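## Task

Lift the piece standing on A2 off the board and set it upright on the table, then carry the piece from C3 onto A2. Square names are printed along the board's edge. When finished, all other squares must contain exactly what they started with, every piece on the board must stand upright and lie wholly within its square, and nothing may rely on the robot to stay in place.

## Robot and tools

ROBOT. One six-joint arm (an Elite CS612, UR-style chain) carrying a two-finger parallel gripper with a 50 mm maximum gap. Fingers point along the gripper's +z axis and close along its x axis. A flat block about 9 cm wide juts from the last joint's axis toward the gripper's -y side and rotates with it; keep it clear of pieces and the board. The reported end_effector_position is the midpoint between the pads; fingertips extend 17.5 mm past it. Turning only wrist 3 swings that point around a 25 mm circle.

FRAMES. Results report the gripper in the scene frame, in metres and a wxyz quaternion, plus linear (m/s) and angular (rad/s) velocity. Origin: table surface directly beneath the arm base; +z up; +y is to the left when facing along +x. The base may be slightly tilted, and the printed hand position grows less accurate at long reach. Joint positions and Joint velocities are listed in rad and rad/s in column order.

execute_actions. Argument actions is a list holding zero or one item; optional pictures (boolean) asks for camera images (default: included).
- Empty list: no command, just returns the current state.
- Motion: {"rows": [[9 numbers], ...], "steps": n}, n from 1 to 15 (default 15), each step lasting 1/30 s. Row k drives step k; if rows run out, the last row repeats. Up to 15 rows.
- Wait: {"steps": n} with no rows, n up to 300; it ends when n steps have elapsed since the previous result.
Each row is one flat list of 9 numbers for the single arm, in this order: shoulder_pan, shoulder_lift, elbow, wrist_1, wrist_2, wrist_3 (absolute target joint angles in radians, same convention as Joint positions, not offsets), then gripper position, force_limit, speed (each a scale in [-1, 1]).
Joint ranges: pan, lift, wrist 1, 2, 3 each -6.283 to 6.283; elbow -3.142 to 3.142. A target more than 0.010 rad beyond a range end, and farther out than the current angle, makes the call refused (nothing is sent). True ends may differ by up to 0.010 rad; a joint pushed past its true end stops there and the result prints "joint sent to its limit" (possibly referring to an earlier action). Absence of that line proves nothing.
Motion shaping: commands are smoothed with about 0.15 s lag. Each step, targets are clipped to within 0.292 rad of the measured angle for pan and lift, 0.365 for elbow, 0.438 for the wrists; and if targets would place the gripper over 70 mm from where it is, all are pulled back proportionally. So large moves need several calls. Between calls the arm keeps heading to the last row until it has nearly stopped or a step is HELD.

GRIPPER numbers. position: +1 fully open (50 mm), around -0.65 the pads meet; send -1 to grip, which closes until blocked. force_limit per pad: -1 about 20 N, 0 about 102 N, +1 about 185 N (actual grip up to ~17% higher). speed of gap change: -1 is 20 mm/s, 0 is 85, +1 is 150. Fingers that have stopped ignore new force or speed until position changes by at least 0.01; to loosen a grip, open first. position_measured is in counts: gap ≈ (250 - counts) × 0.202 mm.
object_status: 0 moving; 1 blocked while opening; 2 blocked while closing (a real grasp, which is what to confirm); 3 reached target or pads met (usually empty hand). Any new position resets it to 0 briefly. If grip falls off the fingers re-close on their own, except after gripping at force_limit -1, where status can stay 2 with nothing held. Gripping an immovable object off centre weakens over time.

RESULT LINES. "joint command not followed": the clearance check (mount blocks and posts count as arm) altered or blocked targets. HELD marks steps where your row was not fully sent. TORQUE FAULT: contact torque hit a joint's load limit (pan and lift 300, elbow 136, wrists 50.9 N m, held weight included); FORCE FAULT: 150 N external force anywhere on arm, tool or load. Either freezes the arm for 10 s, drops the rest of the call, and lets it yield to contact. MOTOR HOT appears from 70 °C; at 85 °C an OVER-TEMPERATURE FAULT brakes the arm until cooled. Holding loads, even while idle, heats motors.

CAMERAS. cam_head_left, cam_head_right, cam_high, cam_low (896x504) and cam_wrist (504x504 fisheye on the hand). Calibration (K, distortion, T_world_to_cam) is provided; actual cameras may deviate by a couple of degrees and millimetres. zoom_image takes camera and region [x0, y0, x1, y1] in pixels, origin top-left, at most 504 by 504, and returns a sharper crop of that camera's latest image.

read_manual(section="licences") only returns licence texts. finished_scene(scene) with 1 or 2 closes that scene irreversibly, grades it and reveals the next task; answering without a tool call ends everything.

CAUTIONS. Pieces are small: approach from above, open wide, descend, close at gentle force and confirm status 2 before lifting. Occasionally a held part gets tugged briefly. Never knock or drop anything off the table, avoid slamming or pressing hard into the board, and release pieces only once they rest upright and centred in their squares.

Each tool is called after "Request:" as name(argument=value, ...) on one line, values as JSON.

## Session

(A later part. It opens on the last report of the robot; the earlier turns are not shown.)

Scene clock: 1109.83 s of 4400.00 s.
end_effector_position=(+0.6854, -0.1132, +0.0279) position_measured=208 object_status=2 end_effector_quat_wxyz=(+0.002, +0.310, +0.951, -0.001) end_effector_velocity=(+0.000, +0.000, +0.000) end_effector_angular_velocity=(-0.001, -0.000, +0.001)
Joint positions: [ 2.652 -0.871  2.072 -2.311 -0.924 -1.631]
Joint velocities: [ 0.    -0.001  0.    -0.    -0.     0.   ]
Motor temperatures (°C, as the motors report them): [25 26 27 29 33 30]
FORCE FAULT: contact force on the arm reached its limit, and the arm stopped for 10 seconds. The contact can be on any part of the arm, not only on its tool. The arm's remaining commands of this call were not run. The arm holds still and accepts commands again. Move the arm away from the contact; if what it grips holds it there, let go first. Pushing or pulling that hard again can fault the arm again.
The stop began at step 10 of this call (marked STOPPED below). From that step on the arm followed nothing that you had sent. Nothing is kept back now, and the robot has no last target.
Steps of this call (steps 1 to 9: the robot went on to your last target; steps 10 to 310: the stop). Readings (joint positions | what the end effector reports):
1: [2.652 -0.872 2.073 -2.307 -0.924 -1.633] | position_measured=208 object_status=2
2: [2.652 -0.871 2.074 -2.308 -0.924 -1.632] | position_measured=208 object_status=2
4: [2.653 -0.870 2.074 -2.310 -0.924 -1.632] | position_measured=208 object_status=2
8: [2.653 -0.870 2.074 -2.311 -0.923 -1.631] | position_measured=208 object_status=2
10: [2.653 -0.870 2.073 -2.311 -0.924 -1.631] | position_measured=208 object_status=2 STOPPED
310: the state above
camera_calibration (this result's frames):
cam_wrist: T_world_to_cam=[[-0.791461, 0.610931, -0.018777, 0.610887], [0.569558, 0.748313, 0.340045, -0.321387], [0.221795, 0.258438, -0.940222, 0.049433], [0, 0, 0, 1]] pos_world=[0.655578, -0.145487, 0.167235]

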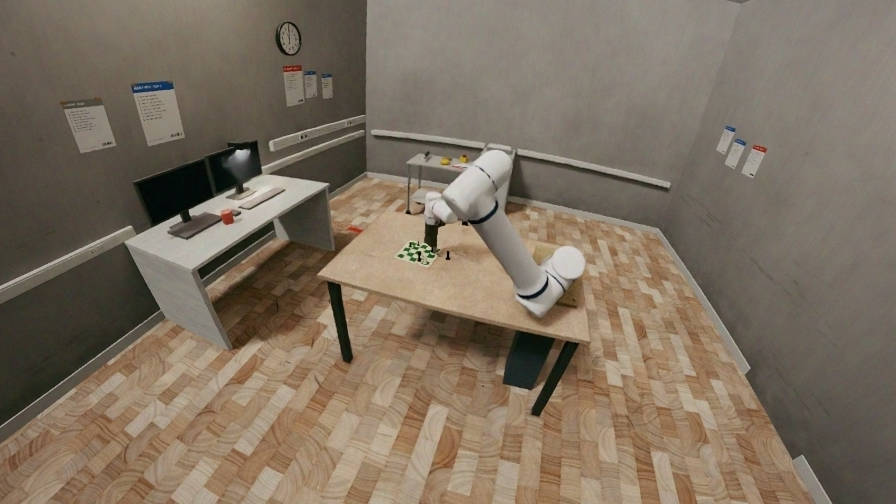

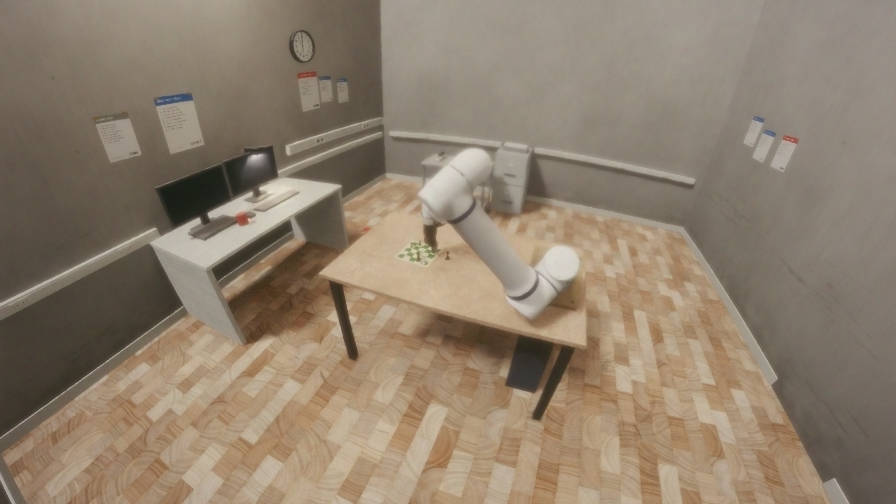

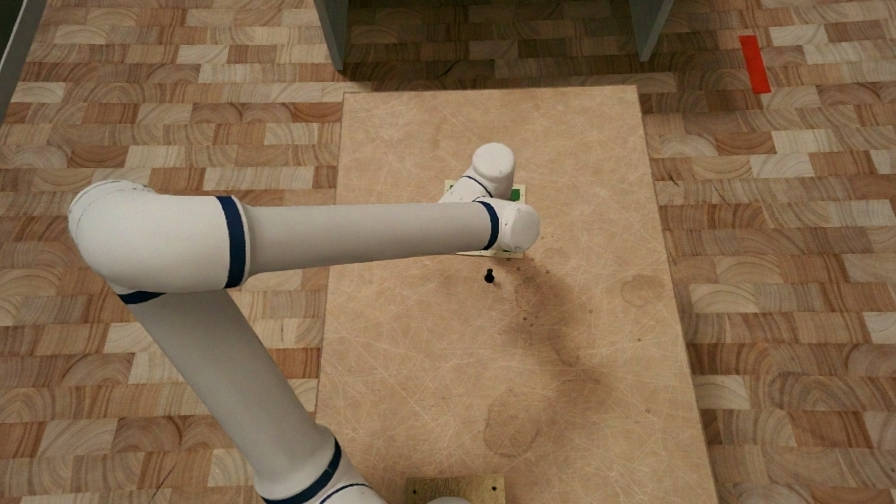

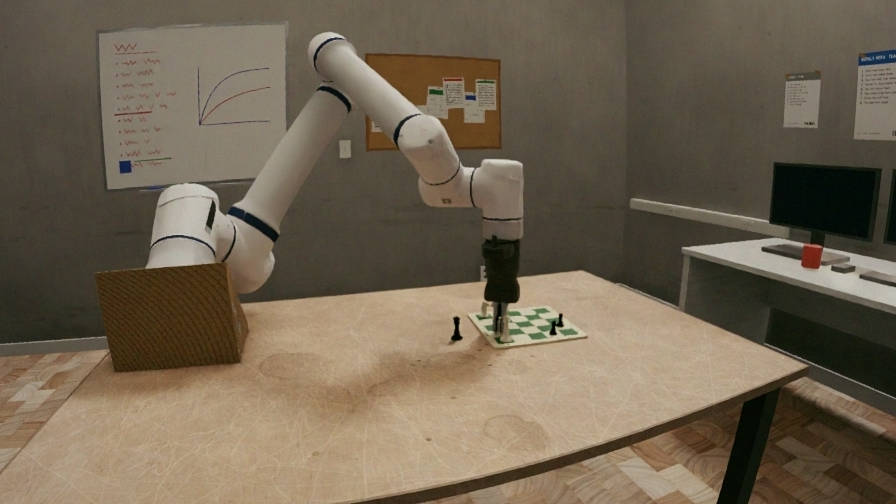

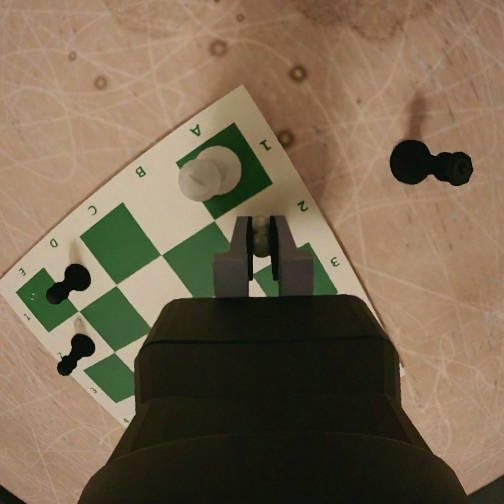

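Request:
execute_actions(actions=[{"rows": [[2.6517,-0.8714,2.0719,-2.3104,-0.9241,-1.6313,0.1,0.3,-0.5]], "steps": 12}], pictures=false)

Request:
execute_actions(actions=[{"rows": [[2.6513,-0.8720,2.0717,-2.3094,-0.9243,-1.6318,0.1,0.3,-0.5],[2.6504,-0.8731,2.0714,-2.3073,-0.9247,-1.6327,0.1,0.3,-0.5],[2.6492,-0.8749,2.0709,-2.3042,-0.9253,-1.6341,0.1,0.3,-0.5],[2.6475,-0.8772,2.0702,-2.3001,-0.9260,-1.6360,0.1,0.3,-0.5],[2.6453,-0.8801,2.0693,-2.2949,-0.9270,-1.6384,0.1,0.3,-0.5],[2.6428,-0.8836,2.0683,-2.2887,-0.9281,-1.6412,0.1,0.3,-0.5],[2.6398,-0.8876,2.0670,-2.2815,-0.9295,-1.6445,0.1,0.3,-0.5],[2.6365,-0.8921,2.0655,-2.2732,-0.9310,-1.6482,0.1,0.3,-0.5],[2.6332,-0.8966,2.0639,-2.2649,-0.9325,-1.6519,0.1,0.3,-0.5],[2.6299,-0.9010,2.0622,-2.2566,-0.9340,-1.6555,0.1,0.3,-0.5],[2.6267,-0.9054,2.0604,-2.2483,-0.9355,-1.6591,0.1,0.3,-0.5],[2.6239,-0.9092,2.0588,-2.2410,-0.9368,-1.6622,0.1,0.3,-0.5],[2.6215,-0.9124,2.0574,-2.2348,-0.9379,-1.6648,0.1,0.3,-0.5],[2.6199,-0.9146,2.0564,-2.2306,-0.9387,-1.6665,0.1,0.3,-0.5],[2.6191,-0.9157,2.0559,-2.2285,-0.9391,-1.6674,0.1,0.3,-0.5]], "steps": 15}], pictures=false)

Request:
execute_actions(actions=[{"steps": 15}])

Request:
zoom_image(camera="cam_wrist", region=[150, 110, 370, 300])

Request:
zoom_image(camera="cam_low", region=[440, 270, 600, 360])

Scene clock: 1126.90 s of 4400.00 s.
end_effector_position=(+0.6859, -0.1132, +0.0287) position_measured=138 object_status=0 end_effector_quat_wxyz=(+0.002, +0.309, +0.951, -0.001) end_effector_velocity=(+0.000, +0.000, +0.000) end_effector_angular_velocity=(-0.000, -0.001, +0.000)
Joint positions: [ 2.652 -0.871  2.072 -2.31  -0.924 -1.631]
Joint velocities: [-0.    -0.001 -0.     0.     0.    -0.   ]
Motor temperatures (°C, as the motors report them): [25 26 27 29 33 30]
Steps of this call (steps 1 to 90: nothing new was sent; then 13.67 s passed at rest; steps 91 to 102: all 12 steps of this action). Readings (joint positions | what the end effector reports):
91: [2.652 -0.871 2.072 -2.311 -0.924 -1.631] | position_measured=202 object_status=0
92: [2.652 -0.871 2.072 -2.311 -0.924 -1.631] | position_measured=194 object_status=0
94: [2.652 -0.871 2.072 -2.311 -0.924 -1.631] | position_measured=176 object_status=0
98: [2.652 -0.871 2.072 -2.310 -0.924 -1.631] | position_measured=142 object_status=0
102: the state above

Scene clock: 1127.40 s of 4400.00 s.
end_effector_position=(+0.6864, -0.1133, +0.0599) position_measured=138 object_status=3 end_effector_quat_wxyz=(+0.002, +0.309, +0.951, -0.001) end_effector_velocity=(+0.002, -0.000, +0.077) end_effector_angular_velocity=(-0.000, -0.001, -0.001)
Joint positions: [ 2.626 -0.906  2.06  -2.246 -0.936 -1.66 ]
Joint velocities: [-0.063 -0.084 -0.035  0.159 -0.029 -0.068]
Motor temperatures (°C, as the motors report them): [25 26 27 29 33 30]
Steps of this call (steps 1 to 15: all 15 steps of this action). Readings (joint positions | what the end effector reports):
1: [2.652 -0.871 2.072 -2.310 -0.924 -1.631] | position_measured=138 object_status=0
2: [2.652 -0.872 2.072 -2.310 -0.924 -1.632] | position_measured=138 object_status=0
4: [2.651 -0.873 2.071 -2.307 -0.925 -1.633] | position_measured=138 object_status=3
8: [2.644 -0.881 2.069 -2.293 -0.927 -1.639] | position_measured=138 object_status=3
15: the state above

Scene clock: 1127.90 s of 4400.00 s.
end_effector_position=(+0.6865, -0.1132, +0.0682) position_measured=138 object_status=3 end_effector_quat_wxyz=(+0.002, +0.309, +0.951, -0.001) end_effector_velocity=(+0.000, +0.000, +0.001) end_effector_angular_velocity=(+0.000, -0.000, -0.000)
Joint positions: [ 2.619 -0.916  2.056 -2.229 -0.939 -1.667]
Joint velocities: [-0.001 -0.001 -0.     0.002 -0.    -0.001]
Motor temperatures (°C, as the motors report them): [25 26 27 29 33 30]
Steps of this call (steps 1 to 15: the robot went on to your last target). Readings (joint positions | what the end effector reports):
1: [2.624 -0.909 2.059 -2.241 -0.937 -1.662] | position_measured=138 object_status=3
2: [2.623 -0.911 2.058 -2.238 -0.937 -1.663] | position_measured=138 object_status=3
4: [2.621 -0.913 2.057 -2.234 -0.938 -1.665] | position_measured=138 object_status=3
8: [2.620 -0.915 2.056 -2.230 -0.939 -1.667] | position_measured=138 object_status=3
15: the state above
camera_calibration (this result's frames):
cam_wrist: T_world_to_cam=[[-0.791704, 0.610584, -0.0198004, 0.612716], [0.56903, 0.748842, 0.339766, -0.335257], [0.222283, 0.257727, -0.940302, 0.0867415], [0, 0, 0, 1]] pos_world=[0.65658, -0.145416, 0.207604]

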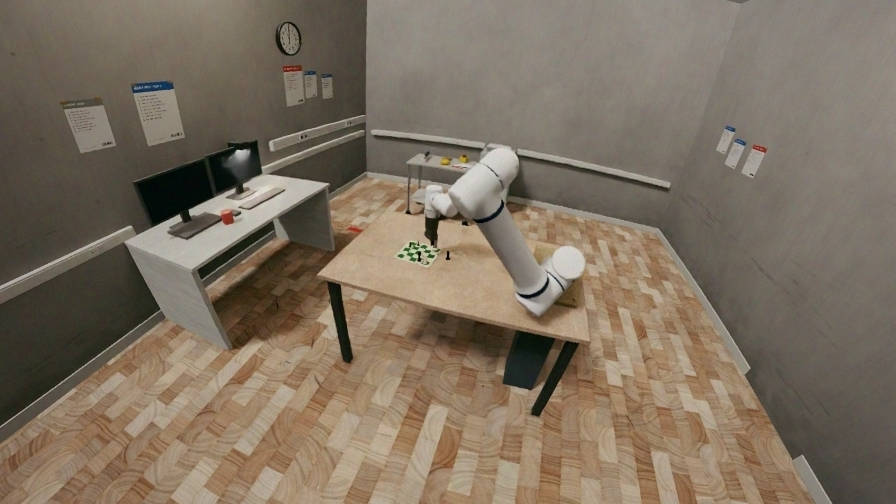

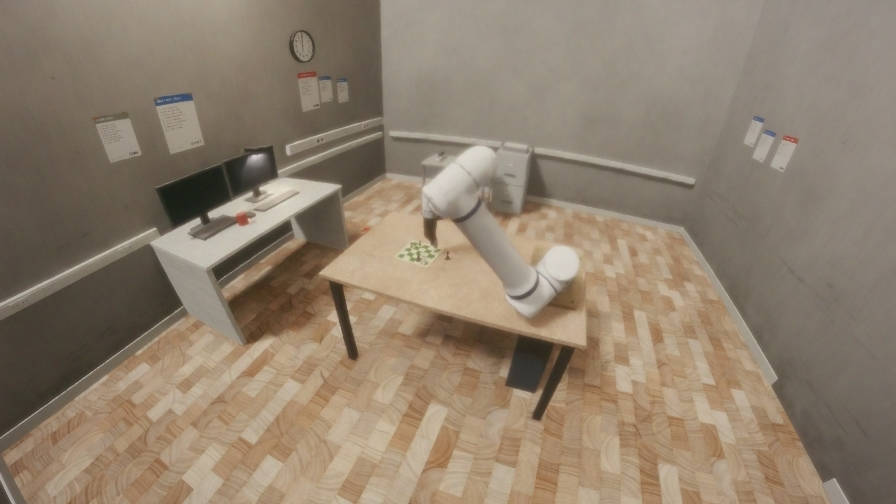

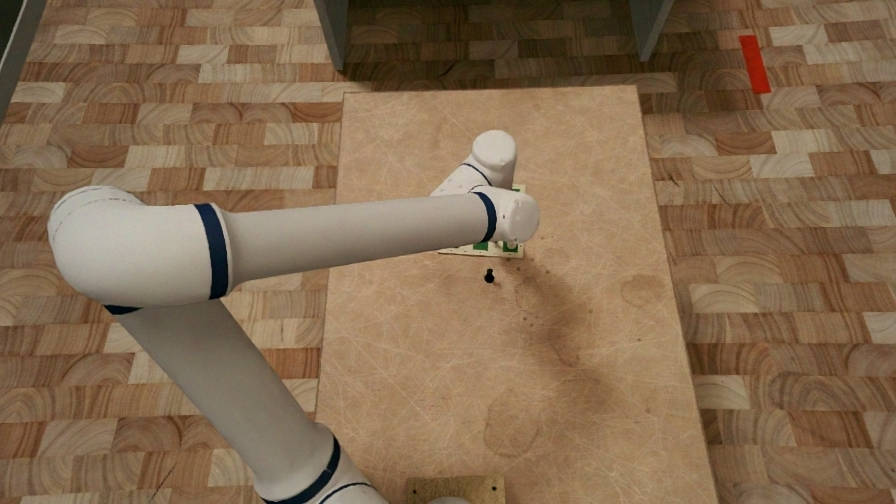

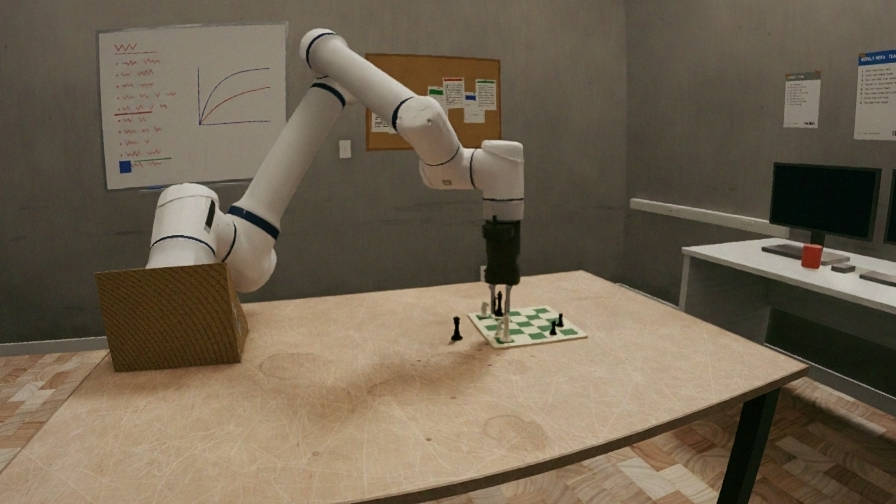

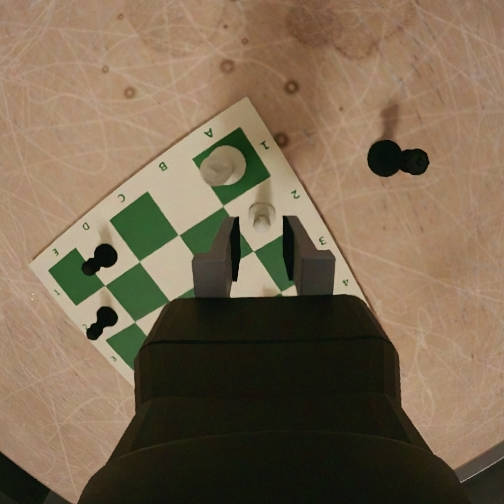

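Region (150, 110, 370, 300) of cam_wrist's 504x504 image, scaled by 2.291, with more detail than that image has; it fills the top 435 rows of this view, and the rest is white.

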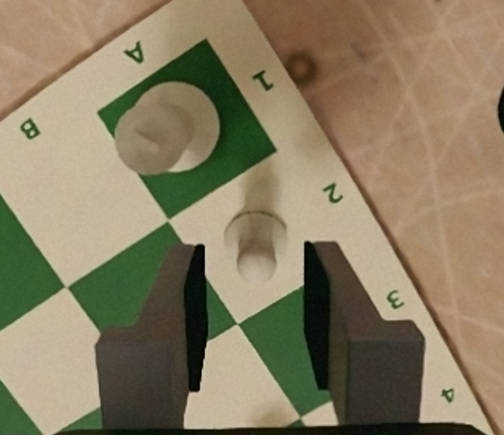

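Region (440, 270, 600, 360) of cam_low's 896x504 image, scaled by 3.150, with more detail than that image has; it fills the top 284 rows of this view, and the rest is white.

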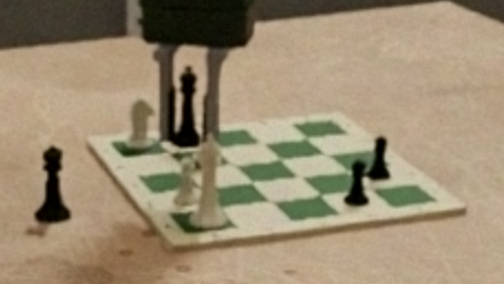

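Request:
finished_scene(scene=1)

The scene is finished: the task was done.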